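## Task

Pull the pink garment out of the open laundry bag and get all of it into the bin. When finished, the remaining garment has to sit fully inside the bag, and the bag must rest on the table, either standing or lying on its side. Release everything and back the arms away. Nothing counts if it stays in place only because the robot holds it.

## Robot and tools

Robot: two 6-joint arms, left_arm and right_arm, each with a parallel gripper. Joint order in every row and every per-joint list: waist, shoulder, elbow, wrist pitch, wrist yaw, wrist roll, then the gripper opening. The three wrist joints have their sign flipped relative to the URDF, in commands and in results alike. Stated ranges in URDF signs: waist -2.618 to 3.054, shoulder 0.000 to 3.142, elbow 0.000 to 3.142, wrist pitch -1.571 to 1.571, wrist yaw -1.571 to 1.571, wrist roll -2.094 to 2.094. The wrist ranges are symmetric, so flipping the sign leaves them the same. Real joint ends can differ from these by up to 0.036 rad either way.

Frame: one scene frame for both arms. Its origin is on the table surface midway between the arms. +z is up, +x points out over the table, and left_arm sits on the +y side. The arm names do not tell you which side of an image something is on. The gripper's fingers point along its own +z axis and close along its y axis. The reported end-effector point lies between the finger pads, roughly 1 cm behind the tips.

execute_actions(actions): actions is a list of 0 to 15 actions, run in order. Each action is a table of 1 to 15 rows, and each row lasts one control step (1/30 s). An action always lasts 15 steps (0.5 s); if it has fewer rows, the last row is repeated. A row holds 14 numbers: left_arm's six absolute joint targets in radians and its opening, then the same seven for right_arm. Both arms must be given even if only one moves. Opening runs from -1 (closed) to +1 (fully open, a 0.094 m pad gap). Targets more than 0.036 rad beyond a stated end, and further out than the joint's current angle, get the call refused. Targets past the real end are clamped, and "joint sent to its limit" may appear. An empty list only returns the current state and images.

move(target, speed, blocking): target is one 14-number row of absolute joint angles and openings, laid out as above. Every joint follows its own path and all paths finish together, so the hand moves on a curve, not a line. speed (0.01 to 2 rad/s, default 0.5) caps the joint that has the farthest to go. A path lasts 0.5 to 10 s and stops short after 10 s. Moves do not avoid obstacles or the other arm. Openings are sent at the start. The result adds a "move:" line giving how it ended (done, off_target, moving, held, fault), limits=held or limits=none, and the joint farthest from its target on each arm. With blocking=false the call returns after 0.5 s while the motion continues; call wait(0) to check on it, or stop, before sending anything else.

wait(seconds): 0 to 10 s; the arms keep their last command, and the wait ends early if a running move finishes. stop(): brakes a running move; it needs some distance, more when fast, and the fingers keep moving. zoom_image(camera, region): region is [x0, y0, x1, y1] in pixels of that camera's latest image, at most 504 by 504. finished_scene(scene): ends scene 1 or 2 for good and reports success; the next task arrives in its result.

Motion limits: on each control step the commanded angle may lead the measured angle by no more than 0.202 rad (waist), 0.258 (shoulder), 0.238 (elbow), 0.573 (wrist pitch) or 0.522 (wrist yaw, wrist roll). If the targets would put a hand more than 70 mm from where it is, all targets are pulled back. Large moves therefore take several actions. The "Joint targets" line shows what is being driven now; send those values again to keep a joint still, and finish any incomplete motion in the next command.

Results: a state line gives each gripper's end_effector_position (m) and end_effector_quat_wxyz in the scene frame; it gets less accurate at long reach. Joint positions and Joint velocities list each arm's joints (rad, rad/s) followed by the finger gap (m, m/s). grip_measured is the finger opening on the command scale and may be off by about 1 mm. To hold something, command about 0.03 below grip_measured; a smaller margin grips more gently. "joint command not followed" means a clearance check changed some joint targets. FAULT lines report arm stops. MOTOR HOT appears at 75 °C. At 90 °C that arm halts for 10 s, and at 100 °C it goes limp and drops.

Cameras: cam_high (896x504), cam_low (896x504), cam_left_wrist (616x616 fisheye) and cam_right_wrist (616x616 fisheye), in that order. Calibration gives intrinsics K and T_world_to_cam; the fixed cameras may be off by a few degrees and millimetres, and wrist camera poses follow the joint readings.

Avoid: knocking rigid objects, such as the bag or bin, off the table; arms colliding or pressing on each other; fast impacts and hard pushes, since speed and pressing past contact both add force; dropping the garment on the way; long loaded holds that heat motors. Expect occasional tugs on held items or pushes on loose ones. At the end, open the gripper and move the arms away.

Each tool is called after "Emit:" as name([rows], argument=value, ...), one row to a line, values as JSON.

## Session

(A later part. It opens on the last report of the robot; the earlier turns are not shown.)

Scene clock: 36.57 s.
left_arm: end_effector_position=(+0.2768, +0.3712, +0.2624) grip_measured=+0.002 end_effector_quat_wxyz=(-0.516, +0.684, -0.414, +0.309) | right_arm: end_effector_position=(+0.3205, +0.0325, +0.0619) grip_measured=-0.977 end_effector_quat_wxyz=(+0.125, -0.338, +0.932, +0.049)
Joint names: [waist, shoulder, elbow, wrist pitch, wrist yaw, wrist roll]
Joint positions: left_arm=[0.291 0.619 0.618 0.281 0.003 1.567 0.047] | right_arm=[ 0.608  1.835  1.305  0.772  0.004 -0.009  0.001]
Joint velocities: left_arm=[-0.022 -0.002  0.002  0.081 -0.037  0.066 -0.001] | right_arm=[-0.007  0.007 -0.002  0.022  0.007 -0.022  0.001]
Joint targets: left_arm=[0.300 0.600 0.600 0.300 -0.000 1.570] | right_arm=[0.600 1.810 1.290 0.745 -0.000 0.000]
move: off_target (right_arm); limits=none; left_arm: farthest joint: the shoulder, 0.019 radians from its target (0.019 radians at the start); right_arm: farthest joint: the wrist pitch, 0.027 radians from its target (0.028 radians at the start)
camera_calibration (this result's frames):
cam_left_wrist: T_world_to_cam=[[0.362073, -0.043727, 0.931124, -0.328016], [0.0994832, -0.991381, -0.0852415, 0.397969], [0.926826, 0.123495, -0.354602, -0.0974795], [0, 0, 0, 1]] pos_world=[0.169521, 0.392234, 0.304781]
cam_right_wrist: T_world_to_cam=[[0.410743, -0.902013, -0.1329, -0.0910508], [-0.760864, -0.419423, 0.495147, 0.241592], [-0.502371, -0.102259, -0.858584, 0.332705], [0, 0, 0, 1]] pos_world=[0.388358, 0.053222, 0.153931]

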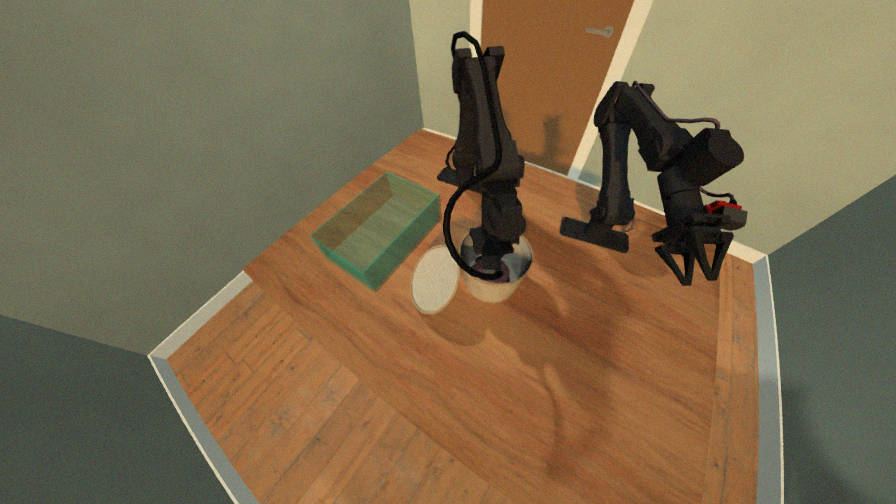

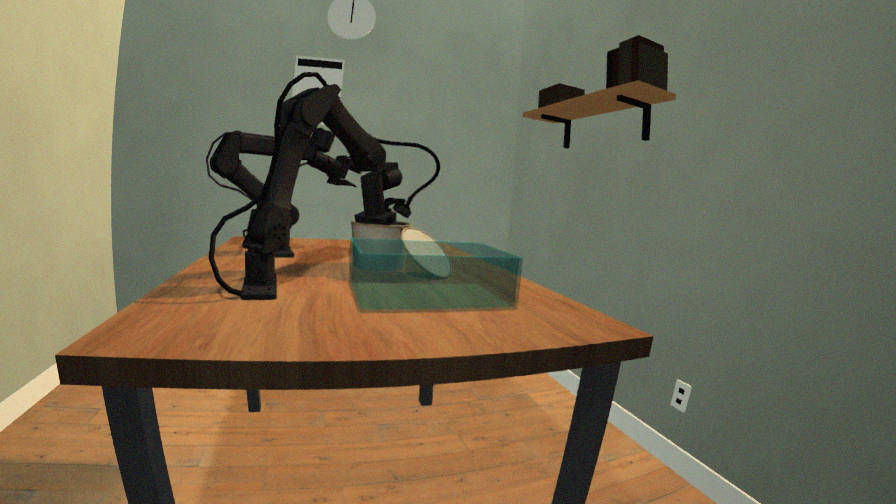

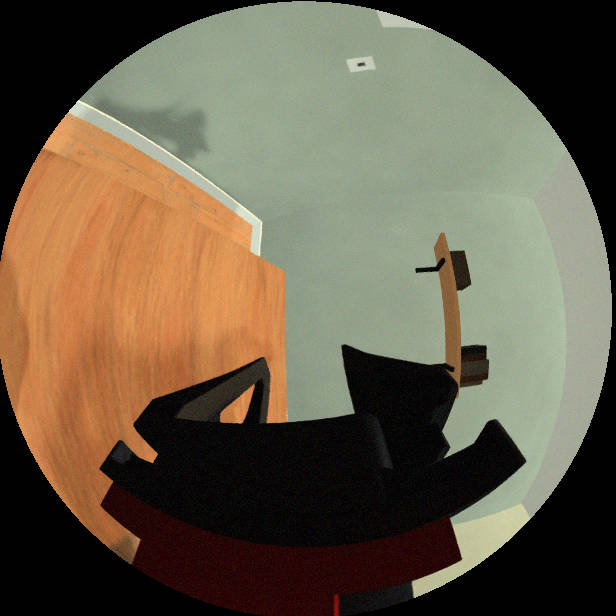

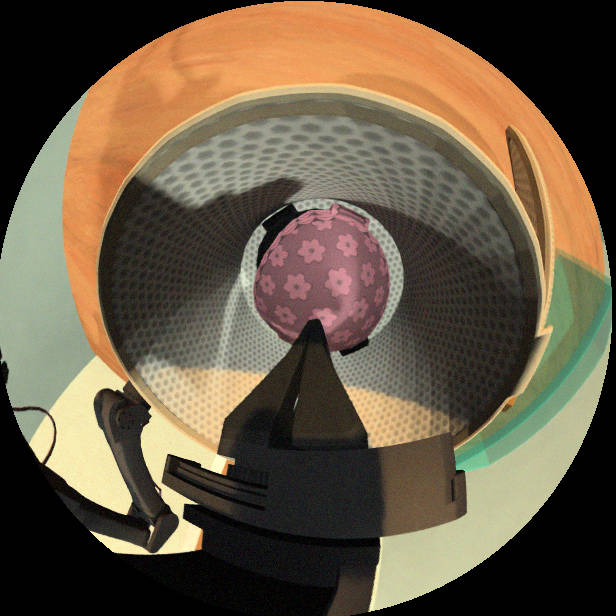

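Emit:
move(target=[0.3,0.6,0.6,0.3,0,1.57,0,0.61,1.91,1.485,0.83,0,0,-0.3], speed=0.3)

Emit:
move(target=[0.3,0.6,0.6,0.3,0,1.57,0,0.61,1.975,1.485,0.83,0,0,-0.3], speed=0.1)

Emit:
move(target=[0.3,0.6,0.6,0.3,0,1.57,0,0.61,1.975,1.485,0.83,0,0,-1])

Scene clock: 41.50 s.
left_arm: end_effector_position=(+0.2768, +0.3712, +0.2624) grip_measured=+0.002 end_effector_quat_wxyz=(-0.516, +0.684, -0.414, +0.309) | right_arm: end_effector_position=(+0.3428, +0.0515, +0.0786) grip_measured=-0.301 end_effector_quat_wxyz=(+0.139, -0.337, +0.929, +0.054)
Joint names: [waist, shoulder, elbow, wrist pitch, wrist yaw, wrist roll]
Joint positions: left_arm=[0.291 0.619 0.618 0.281 0.003 1.567 0.047] | right_arm=[ 0.608  1.902  1.453  0.822  0.004 -0.009  0.033]
Joint velocities: left_arm=[-0.002 -0.017 -0.002 -0.007  0.007 -0.037 -0.   ] | right_arm=[-0.002 -0.017  0.002 -0.037 -0.022  0.022 -0.   ]
Joint targets: left_arm=[0.300 0.600 0.600 0.300 -0.000 1.570] | right_arm=[0.610 1.910 1.485 0.830 0.000 -0.000]
move: off_target (right_arm); limits=none; left_arm: farthest joint: the shoulder, 0.019 radians from its target (0.019 radians at the start); right_arm: farthest joint: the elbow, 0.032 radians from its target (0.180 radians at the start)
camera_calibration (this result's frames):
cam_left_wrist: T_world_to_cam=[[0.362073, -0.043727, 0.931124, -0.328016], [0.0994832, -0.991381, -0.0852415, 0.397969], [0.926826, 0.123495, -0.354602, -0.0974795], [0, 0, 0, 1]] pos_world=[0.169521, 0.392234, 0.304781]
cam_right_wrist: T_world_to_cam=[[0.414037, -0.899183, -0.141575, -0.0814076], [-0.772047, -0.429288, 0.468673, 0.264611], [-0.482199, -0.0847456, -0.871953, 0.35344], [0, 0, 0, 1]] pos_world=[0.408426, 0.0703463, 0.172642]

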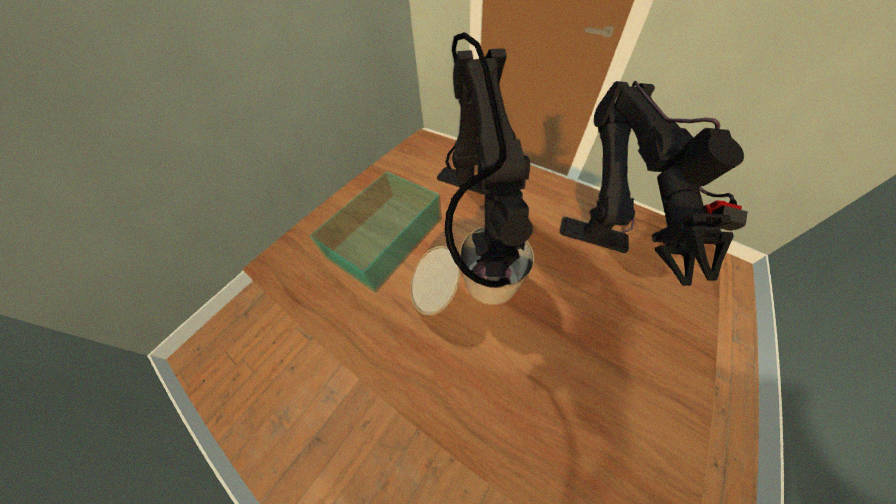

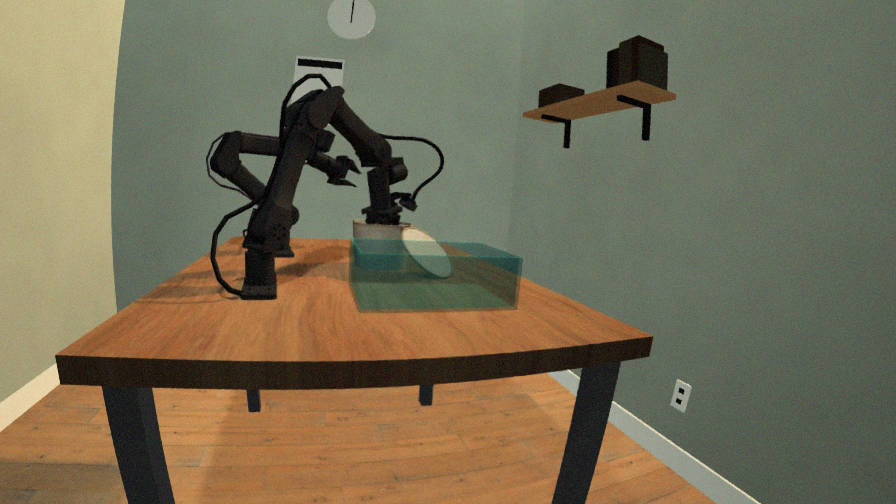

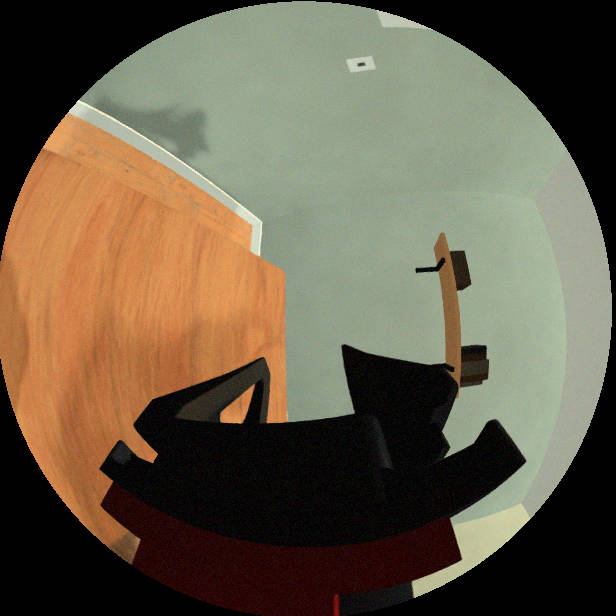

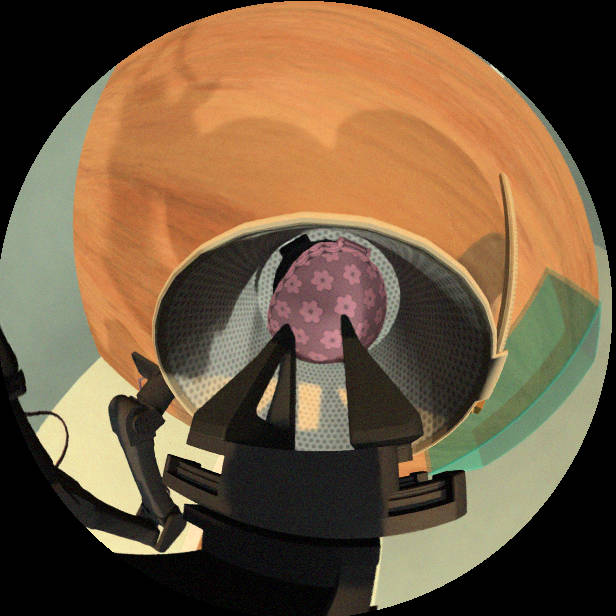

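Scene clock: 42.53 s.
left_arm: end_effector_position=(+0.2768, +0.3712, +0.2624) grip_measured=+0.002 end_effector_quat_wxyz=(-0.516, +0.684, -0.414, +0.309) | right_arm: end_effector_position=(+0.3428, +0.0515, +0.0605) grip_measured=-0.301 end_effector_quat_wxyz=(+0.120, -0.338, +0.932, +0.047)
Joint names: [waist, shoulder, elbow, wrist pitch, wrist yaw, wrist roll]
Joint positions: left_arm=[0.291 0.619 0.618 0.281 0.003 1.567 0.047] | right_arm=[ 0.608  1.953  1.461  0.822  0.004 -0.009  0.033]
Joint velocities: left_arm=[ 0.012 -0.007 -0.002  0.066  0.007 -0.007 -0.001] | right_arm=[ 0.017 -0.007 -0.012  0.007  0.095 -0.007 -0.   ]
Joint targets: left_arm=[0.300 0.600 0.600 0.300 0.000 1.570] | right_arm=[0.610 1.975 1.485 0.830 -0.000 0.000]
move: off_target (right_arm); limits=none; left_arm: farthest joint: the shoulder, 0.019 radians from its target (0.019 radians at the start); right_arm: farthest joint: the elbow, 0.024 radians from its target (0.032 radians at the start)
camera_calibration (this result's frames):
cam_left_wrist: T_world_to_cam=[[0.362073, -0.043727, 0.931124, -0.328016], [0.0994832, -0.991381, -0.0852415, 0.397969], [0.926826, 0.123495, -0.354602, -0.0974795], [0, 0, 0, 1]] pos_world=[0.169521, 0.392234, 0.304781]
cam_right_wrist: T_world_to_cam=[[0.409617, -0.902943, -0.130031, -0.0829485], [-0.756198, -0.415806, 0.505244, 0.264835], [-0.510274, -0.108627, -0.853124, 0.347358], [0, 0, 0, 1]] pos_world=[0.411492, 0.0729546, 0.151747]

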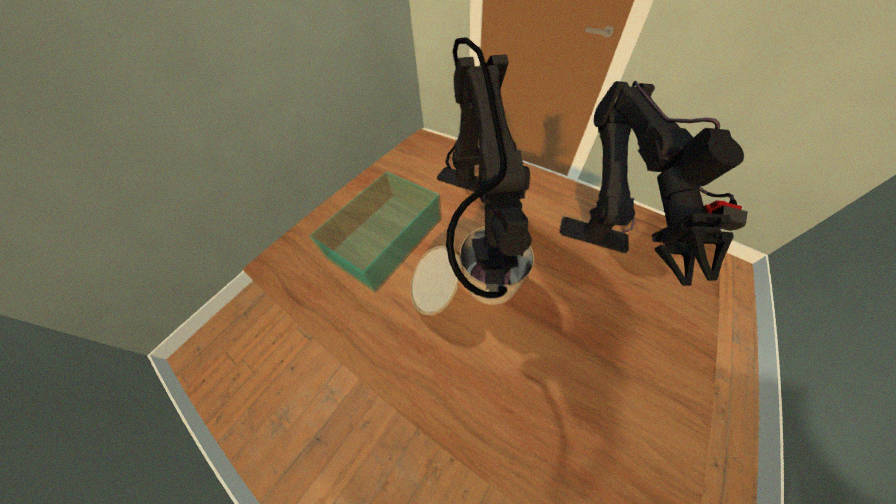

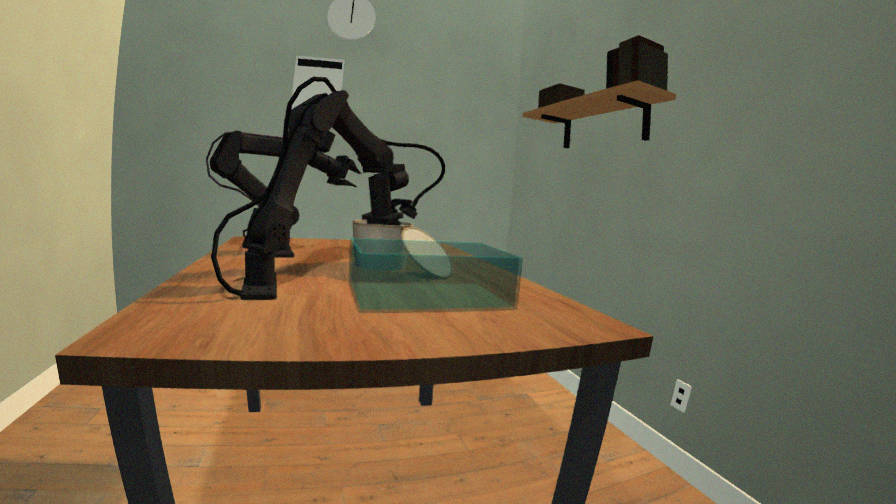

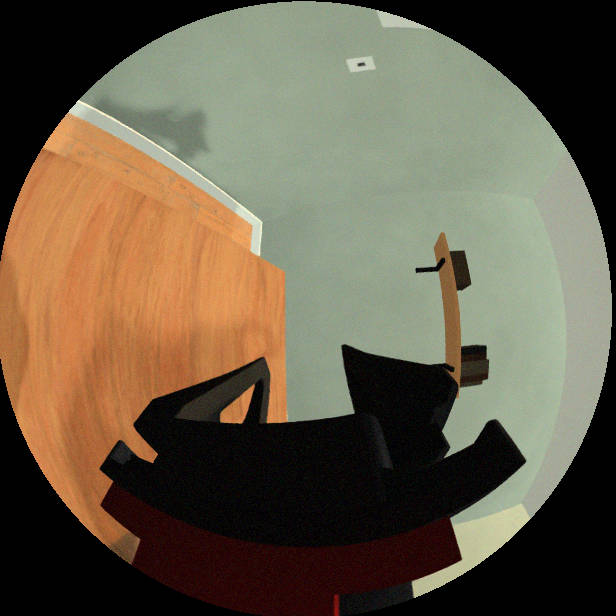

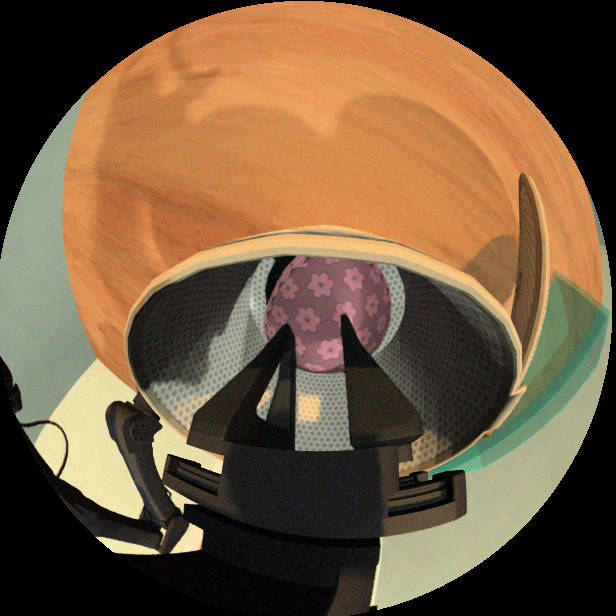

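Scene clock: 43.23 s.
left_arm: end_effector_position=(+0.2768, +0.3712, +0.2624) grip_measured=+0.002 end_effector_quat_wxyz=(-0.516, +0.684, -0.414, +0.309) | right_arm: end_effector_position=(+0.3446, +0.0530, +0.0611) grip_measured=-0.977 end_effector_quat_wxyz=(+0.124, -0.338, +0.932, +0.049)
Joint names: [waist, shoulder, elbow, wrist pitch, wrist yaw, wrist roll]
Joint positions: left_arm=[0.291 0.619 0.618 0.281 0.003 1.567 0.047] | right_arm=[ 0.608  1.953  1.461  0.812  0.004 -0.009  0.001]
Joint velocities: left_arm=[ 0.002  0.022  0.022 -0.007  0.022 -0.022 -0.   ] | right_arm=[-0.022  0.012  0.007 -0.037 -0.051 -0.095 -0.   ]
Joint targets: left_arm=[0.300 0.600 0.600 0.300 -0.000 1.570] | right_arm=[0.610 1.975 1.485 0.830 0.000 0.000]
move: off_target (right_arm); limits=none; left_arm: farthest joint: the shoulder, 0.019 radians from its target (0.019 radians at the start); right_arm: farthest joint: the elbow, 0.024 radians from its target (0.024 radians at the start)
camera_calibration (this result's frames):
cam_left_wrist: T_world_to_cam=[[0.362073, -0.043727, 0.931124, -0.328016], [0.0994832, -0.991381, -0.0852415, 0.397969], [0.926826, 0.123495, -0.354602, -0.0974795], [0, 0, 0, 1]] pos_world=[0.169521, 0.392234, 0.304781]
cam_right_wrist: T_world_to_cam=[[0.410571, -0.902131, -0.132629, -0.0824564], [-0.759838, -0.418903, 0.497158, 0.268375], [-0.504061, -0.103342, -0.857463, 0.346776], [0, 0, 0, 1]] pos_world=[0.412572, 0.0738729, 0.152987]

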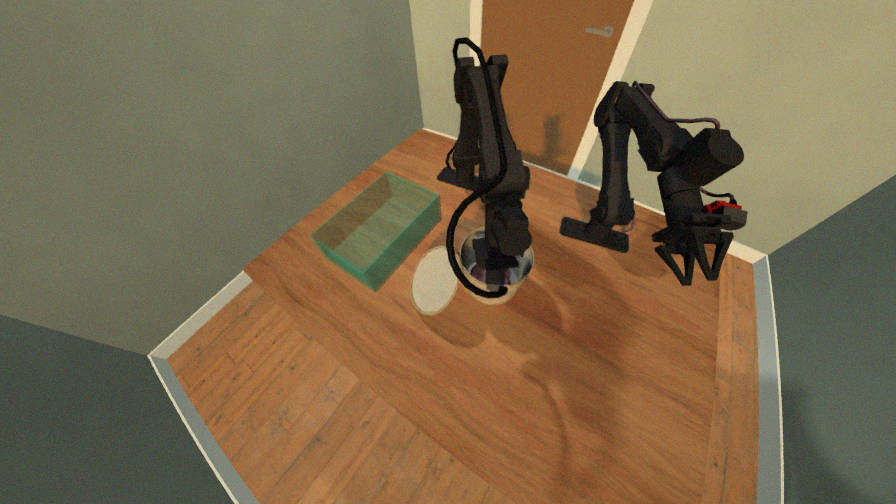

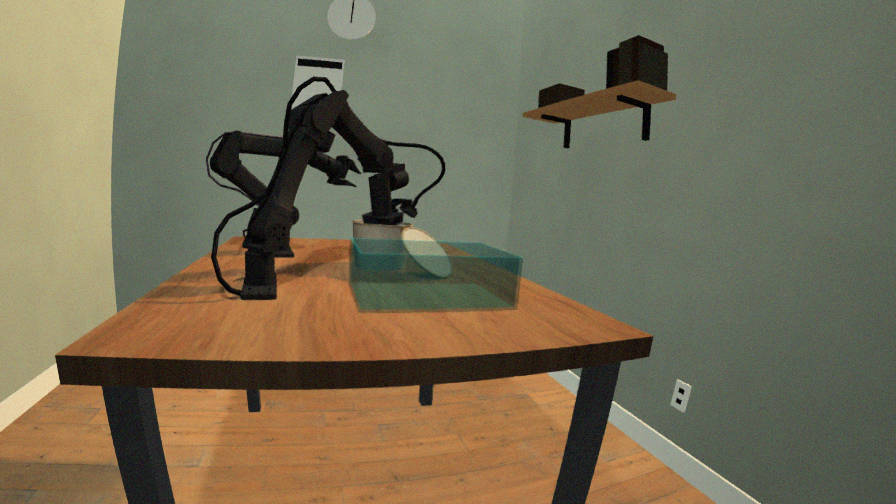

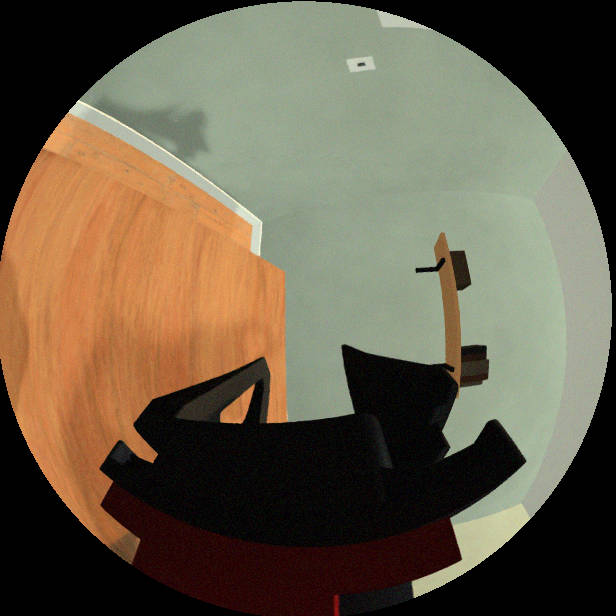

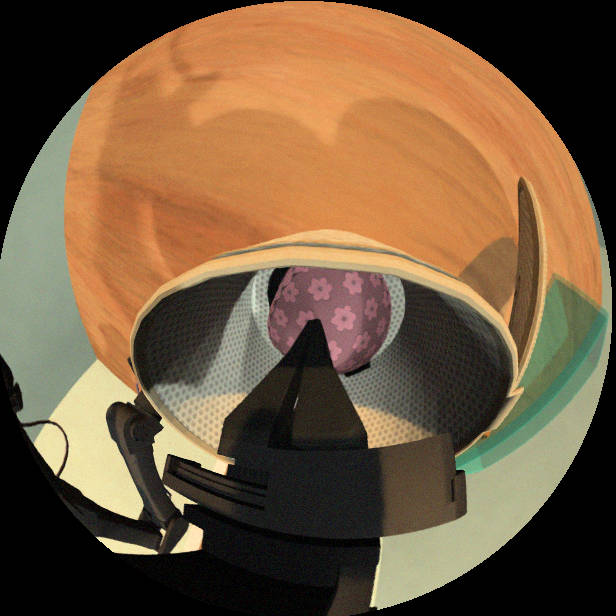

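Emit:
move(target=[0.3,0.6,0.6,0.3,0,1.57,0,0.585,1.96,1.47,0.84,0,0,0.35], speed=0.1)

Emit:
move(target=[0.3,0.6,0.6,0.3,0,1.57,0,0.585,2.03,1.45,0.82,0,0,0.35], speed=0.1)

Emit:
move(target=[0.3,0.6,0.6,0.3,0,1.57,0,0.585,2.03,1.45,0.82,0,0,-0.6])

Scene clock: 51.37 s.
left_arm: end_effector_position=(+0.2768, +0.3712, +0.2624) grip_measured=+0.002 end_effector_quat_wxyz=(-0.516, +0.684, -0.414, +0.309) | right_arm: end_effector_position=(+0.3462, +0.0457, +0.0602) grip_measured=+0.349 end_effector_quat_wxyz=(+0.118, -0.331, +0.935, +0.045)
Joint names: [waist, shoulder, elbow, wrist pitch, wrist yaw, wrist roll]
Joint positions: left_arm=[0.291 0.619 0.618 0.281 0.003 1.567 0.047] | right_arm=[ 0.592  1.953  1.461  0.827  0.005 -0.009  0.063]
Joint velocities: left_arm=[ 0.017  0.007 -0.007  0.037 -0.022 -0.022 -0.   ] | right_arm=[-0.017  0.007 -0.002  0.081  0.051  0.051  0.001]
Joint targets: left_arm=[0.300 0.600 0.600 0.300 0.000 1.570] | right_arm=[0.585 1.960 1.470 0.840 0.000 -0.000]
move: done; limits=none; left_arm: farthest joint: the shoulder, 0.019 radians from its target (0.019 radians at the start); right_arm: farthest joint: the wrist pitch, 0.013 radians from its target (0.028 radians at the start)
camera_calibration (this result's frames):
cam_left_wrist: T_world_to_cam=[[0.362073, -0.043727, 0.931124, -0.328016], [0.0994832, -0.991381, -0.0852415, 0.397969], [0.926826, 0.123495, -0.354602, -0.0974795], [0, 0, 0, 1]] pos_world=[0.169521, 0.392234, 0.304781]
cam_right_wrist: T_world_to_cam=[[0.395006, -0.909572, -0.129028, -0.0842868], [-0.760508, -0.402546, 0.509494, 0.265732], [-0.515361, -0.103127, -0.850745, 0.349531], [0, 0, 0, 1]] pos_world=[0.41552, 0.0663504, 0.151098]

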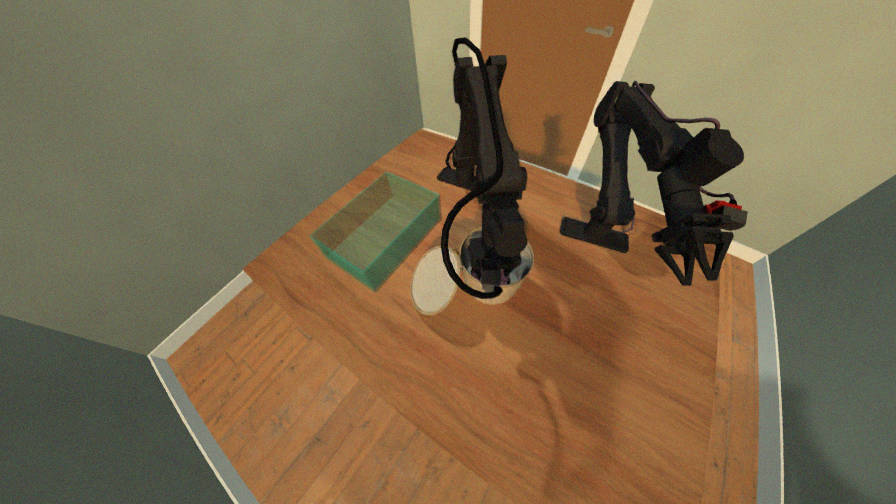

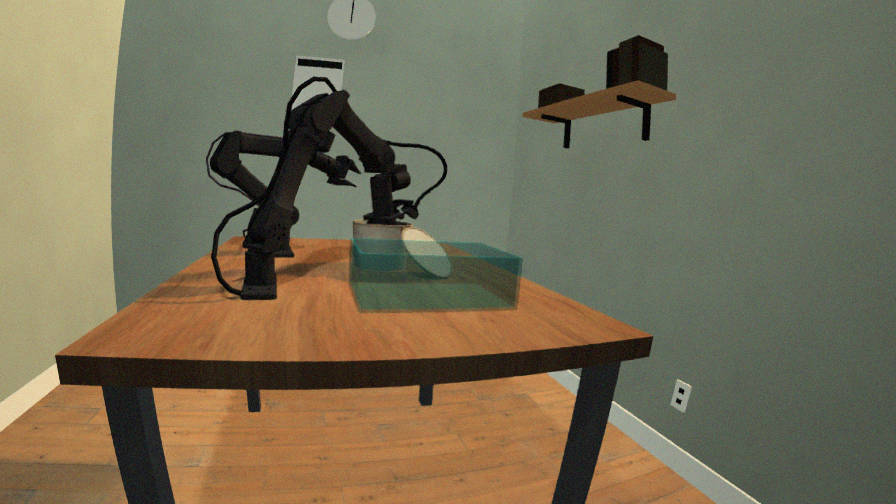

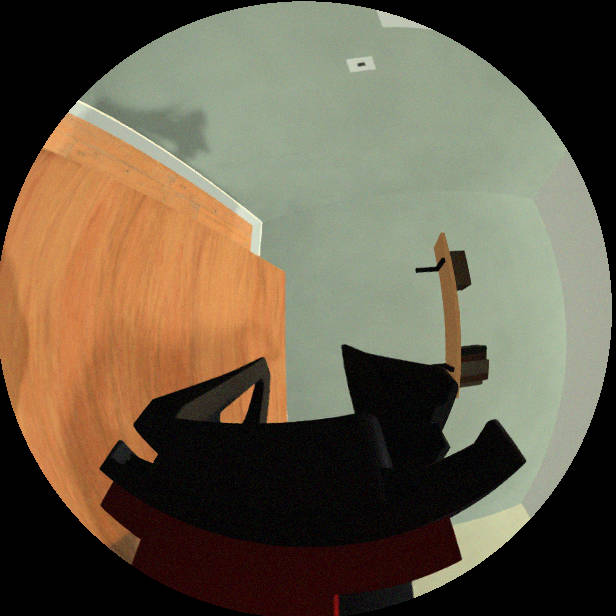

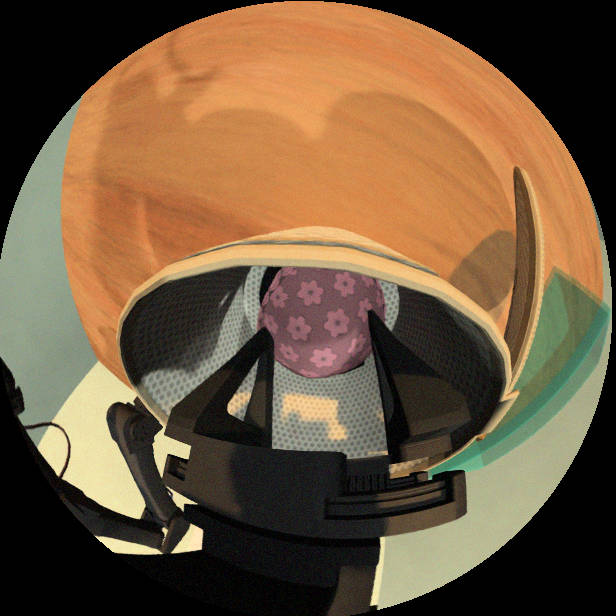

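Scene clock: 52.40 s.
left_arm: end_effector_position=(+0.2768, +0.3712, +0.2624) grip_measured=+0.002 end_effector_quat_wxyz=(-0.516, +0.684, -0.414, +0.309) | right_arm: end_effector_position=(+0.3443, +0.0444, +0.0388) grip_measured=+0.349 end_effector_quat_wxyz=(+0.095, -0.332, +0.938, +0.038)
Joint names: [waist, shoulder, elbow, wrist pitch, wrist yaw, wrist roll]
Joint positions: left_arm=[0.291 0.619 0.618 0.281 0.003 1.567 0.047] | right_arm=[ 0.592  2.007  1.461  0.821  0.006 -0.009  0.063]
Joint velocities: left_arm=[-0.007 -0.012 -0.022 -0.066 -0.022  0.007  0.001] | right_arm=[-0.017 -0.012  0.012 -0.051 -0.066  0.022 -0.001]
Joint targets: left_arm=[0.300 0.600 0.600 0.300 0.000 1.570] | right_arm=[0.585 2.030 1.450 0.820 -0.000 0.000]
move: off_target (right_arm); limits=none; left_arm: farthest joint: the shoulder, 0.019 radians from its target (0.019 radians at the start); right_arm: farthest joint: the shoulder, 0.023 radians from its target (0.077 radians at the start)
camera_calibration (this result's frames):
cam_left_wrist: T_world_to_cam=[[0.362073, -0.043727, 0.931124, -0.328016], [0.0994832, -0.991381, -0.0852415, 0.397969], [0.926826, 0.123495, -0.354602, -0.0974795], [0, 0, 0, 1]] pos_world=[0.169521, 0.392234, 0.304781]
cam_right_wrist: T_world_to_cam=[[0.390552, -0.913187, -0.116445, -0.0863522], [-0.740544, -0.38679, 0.549534, 0.265506], [-0.546867, -0.128389, -0.827317, 0.341275], [0, 0, 0, 1]] pos_world=[0.416976, 0.0676552, 0.126382]

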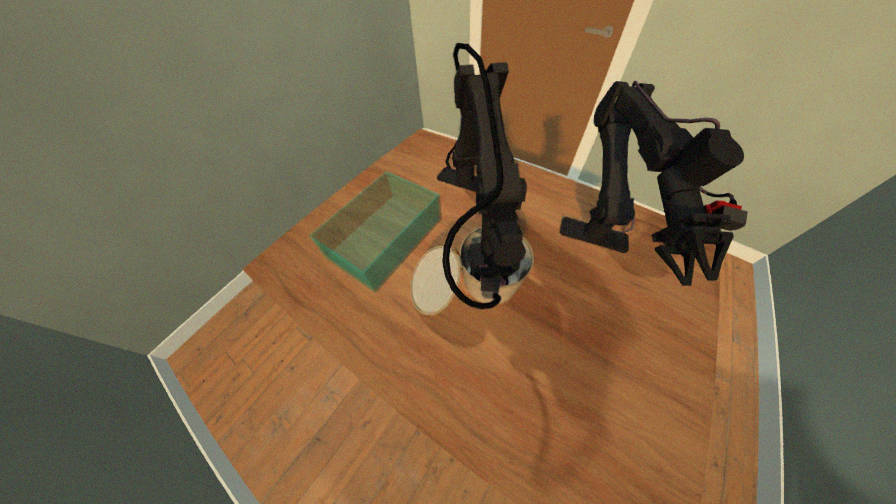

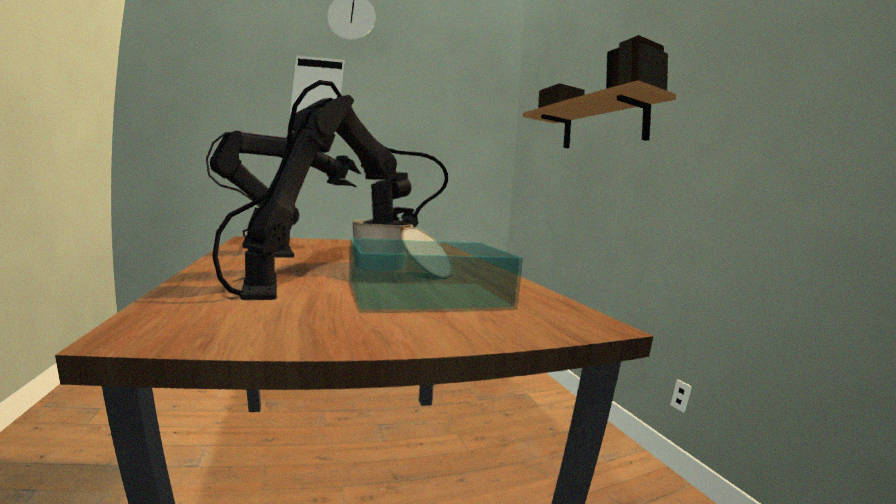

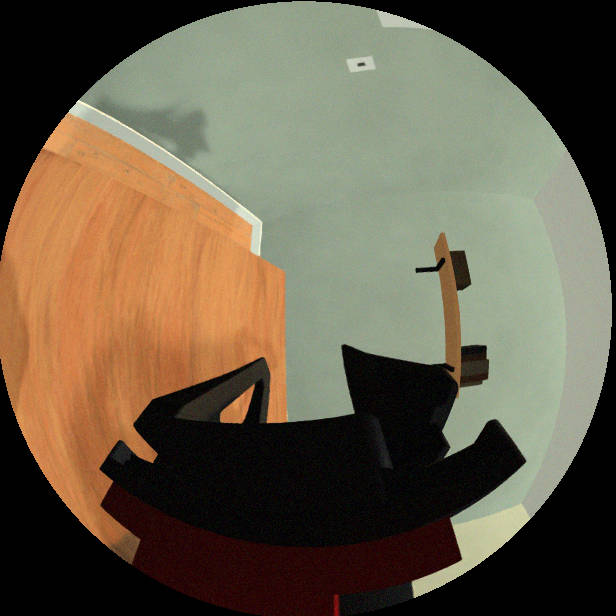

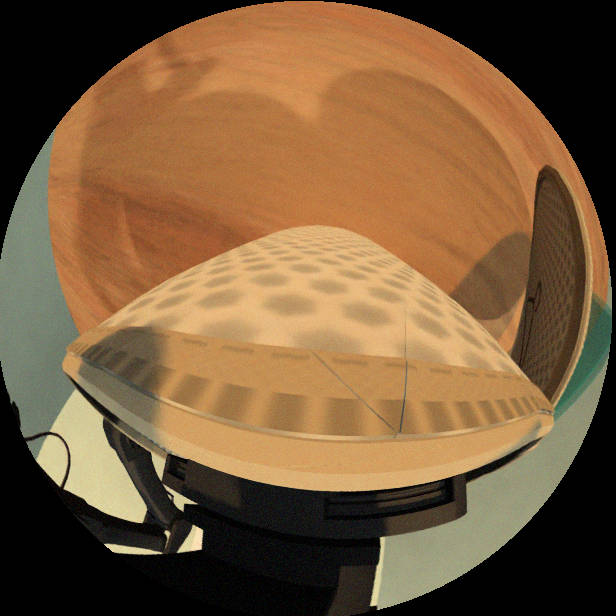

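Scene clock: 53.10 s.
left_arm: end_effector_position=(+0.2768, +0.3712, +0.2624) grip_measured=+0.002 end_effector_quat_wxyz=(-0.516, +0.684, -0.414, +0.309) | right_arm: end_effector_position=(+0.3441, +0.0445, +0.0388) grip_measured=-0.577 end_effector_quat_wxyz=(+0.095, -0.332, +0.938, +0.038)
Joint names: [waist, shoulder, elbow, wrist pitch, wrist yaw, wrist roll]
Joint positions: left_arm=[0.291 0.619 0.618 0.281 0.003 1.567 0.047] | right_arm=[ 0.592  2.007  1.461  0.821  0.007 -0.009  0.02 ]
Joint velocities: left_arm=[-0.007  0.017 -0.007 -0.007  0.022 -0.037 -0.   ] | right_arm=[ 0.007 -0.012  0.002 -0.022 -0.037  0.066 -0.   ]
Joint targets: left_arm=[0.300 0.600 0.600 0.300 -0.000 1.570] | right_arm=[0.585 2.030 1.450 0.820 0.000 0.000]
move: off_target (right_arm); limits=none; left_arm: farthest joint: the shoulder, 0.019 radians from its target (0.019 radians at the start); right_arm: farthest joint: the shoulder, 0.023 radians from its target (0.023 radians at the start)
camera_calibration (this result's frames):
cam_left_wrist: T_world_to_cam=[[0.362073, -0.043727, 0.931124, -0.328016], [0.0994832, -0.991381, -0.0852415, 0.397969], [0.926826, 0.123495, -0.354602, -0.0974795], [0, 0, 0, 1]] pos_world=[0.169521, 0.392234, 0.304781]
cam_right_wrist: T_world_to_cam=[[0.390681, -0.912995, -0.117513, -0.0861692], [-0.740063, -0.387438, 0.549727, 0.265325], [-0.547427, -0.127801, -0.827038, 0.34138], [0, 0, 0, 1]] pos_world=[0.416903, 0.0677537, 0.126352]

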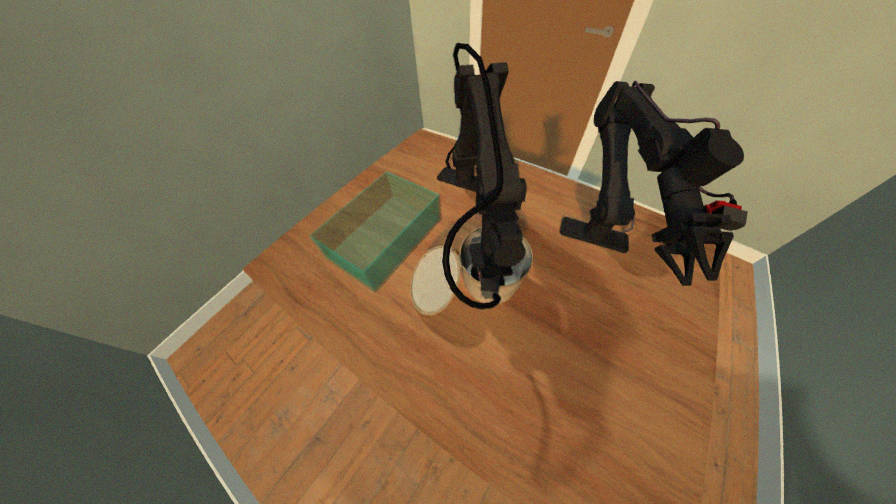

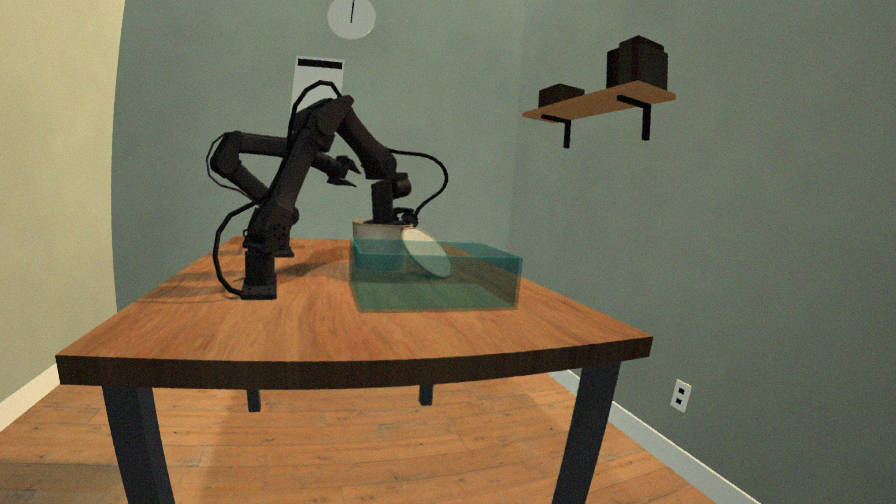

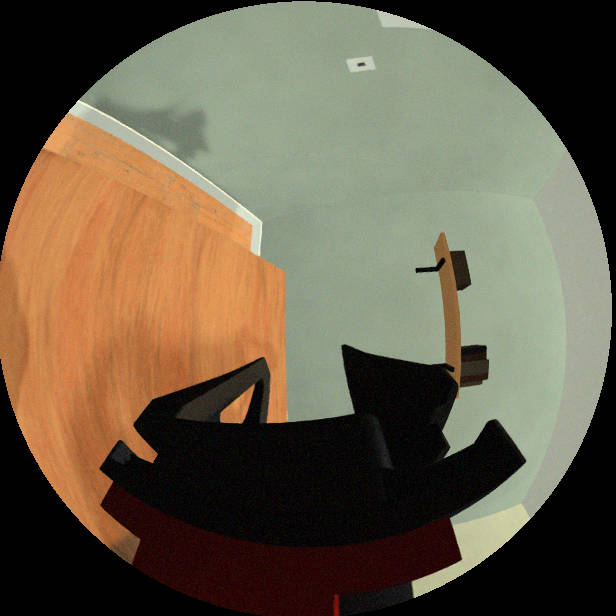

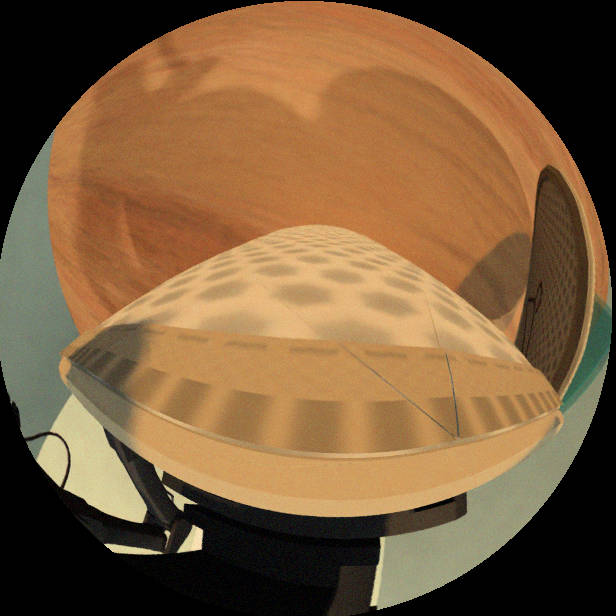

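Emit:
move(target=[0.3,0.6,0.6,0.3,0,1.57,0,0.6,1.93,2.08,1.45,0,0,-0.62], speed=0.35)

Emit:
zoom_image(camera="cam_low", region=[330,160,450,250])

Scene clock: 57.57 s.
left_arm: end_effector_position=(+0.2768, +0.3712, +0.2624) grip_measured=+0.002 end_effector_quat_wxyz=(-0.516, +0.684, -0.414, +0.309) | right_arm: end_effector_position=(+0.3361, +0.0379, +0.2007) grip_measured=-0.579 end_effector_quat_wxyz=(+0.099, -0.332, +0.937, +0.040)
Joint names: [waist, shoulder, elbow, wrist pitch, wrist yaw, wrist roll]
Joint positions: left_arm=[0.291 0.619 0.618 0.281 0.003 1.567 0.047] | right_arm=[ 0.592  1.961  2.047  1.443  0.007 -0.009  0.02 ]
Joint velocities: left_arm=[-0.007  0.012 -0.002 -0.007  0.022 -0.095 -0.001] | right_arm=[-0.032  0.012  0.007  0.007  0.022  0.037  0.   ]
Joint targets: left_arm=[0.300 0.600 0.600 0.300 -0.000 1.570] | right_arm=[0.600 1.930 2.080 1.450 -0.000 -0.000]
move: off_target (right_arm); limits=none; left_arm: farthest joint: the shoulder, 0.019 radians from its target (0.019 radians at the start); right_arm: farthest joint: the elbow, 0.033 radians from its target (0.619 radians at the start)
camera_calibration (this result's frames):
cam_left_wrist: T_world_to_cam=[[0.362073, -0.043727, 0.931124, -0.328016], [0.0994832, -0.991381, -0.0852415, 0.397969], [0.926826, 0.123495, -0.354602, -0.0974795], [0, 0, 0, 1]] pos_world=[0.169521, 0.392234, 0.304781]
cam_right_wrist: T_world_to_cam=[[0.391485, -0.912332, -0.119957, -0.0698715], [-0.743761, -0.390485, 0.542533, 0.170589], [-0.541812, -0.123174, -0.831425, 0.468804], [0, 0, 0, 1]] pos_world=[0.408235, 0.0606109, 0.288843]

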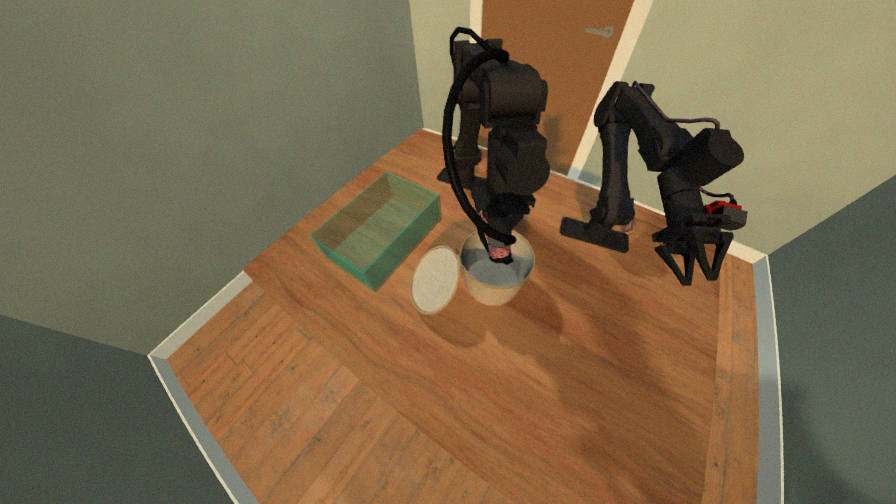

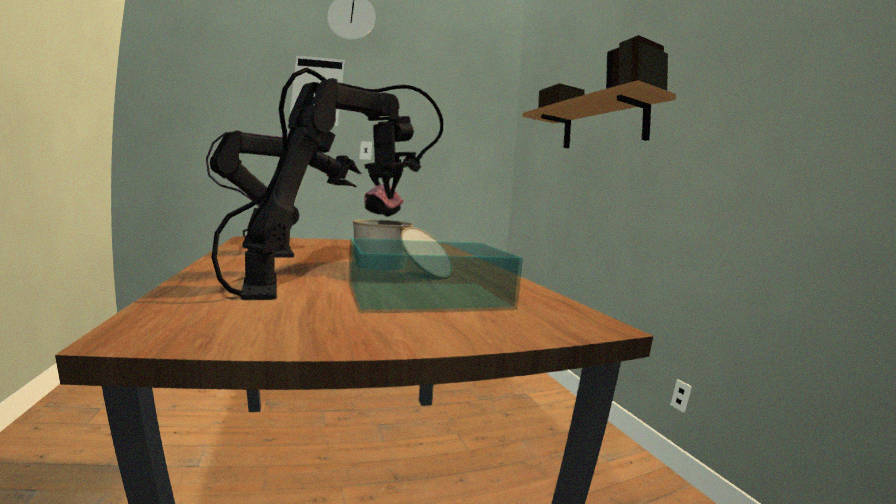

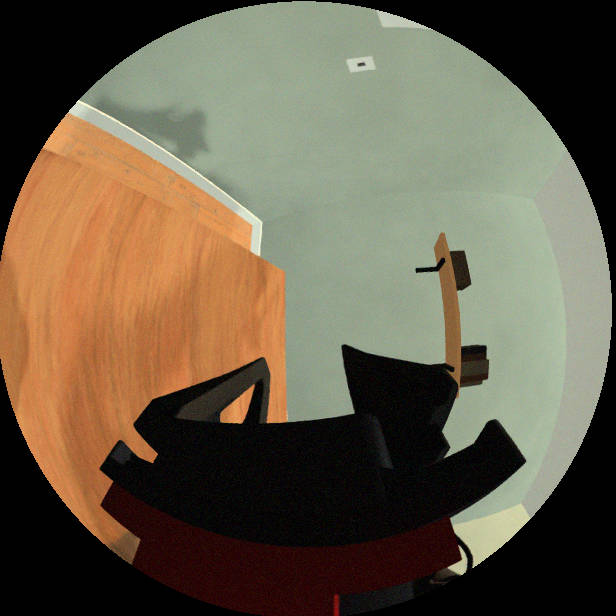

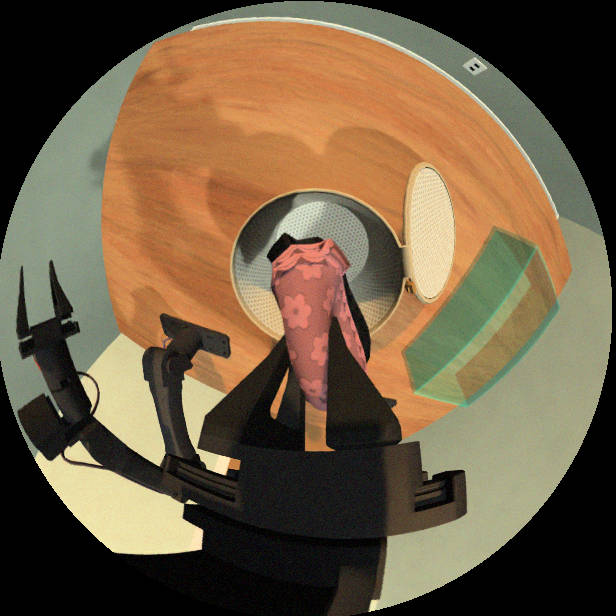

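Region (330, 160, 450, 250) of cam_low's 896x504 image, scaled by 4.200, with more detail than that image has; it fills the top 378 rows of this view, and the rest is white.

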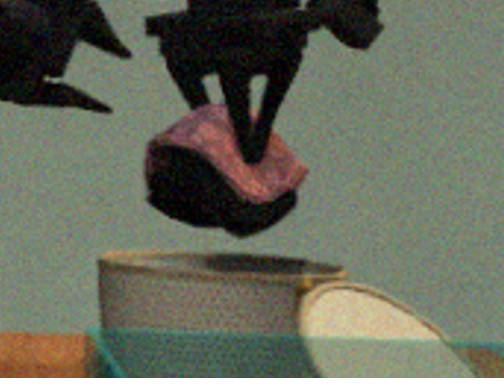

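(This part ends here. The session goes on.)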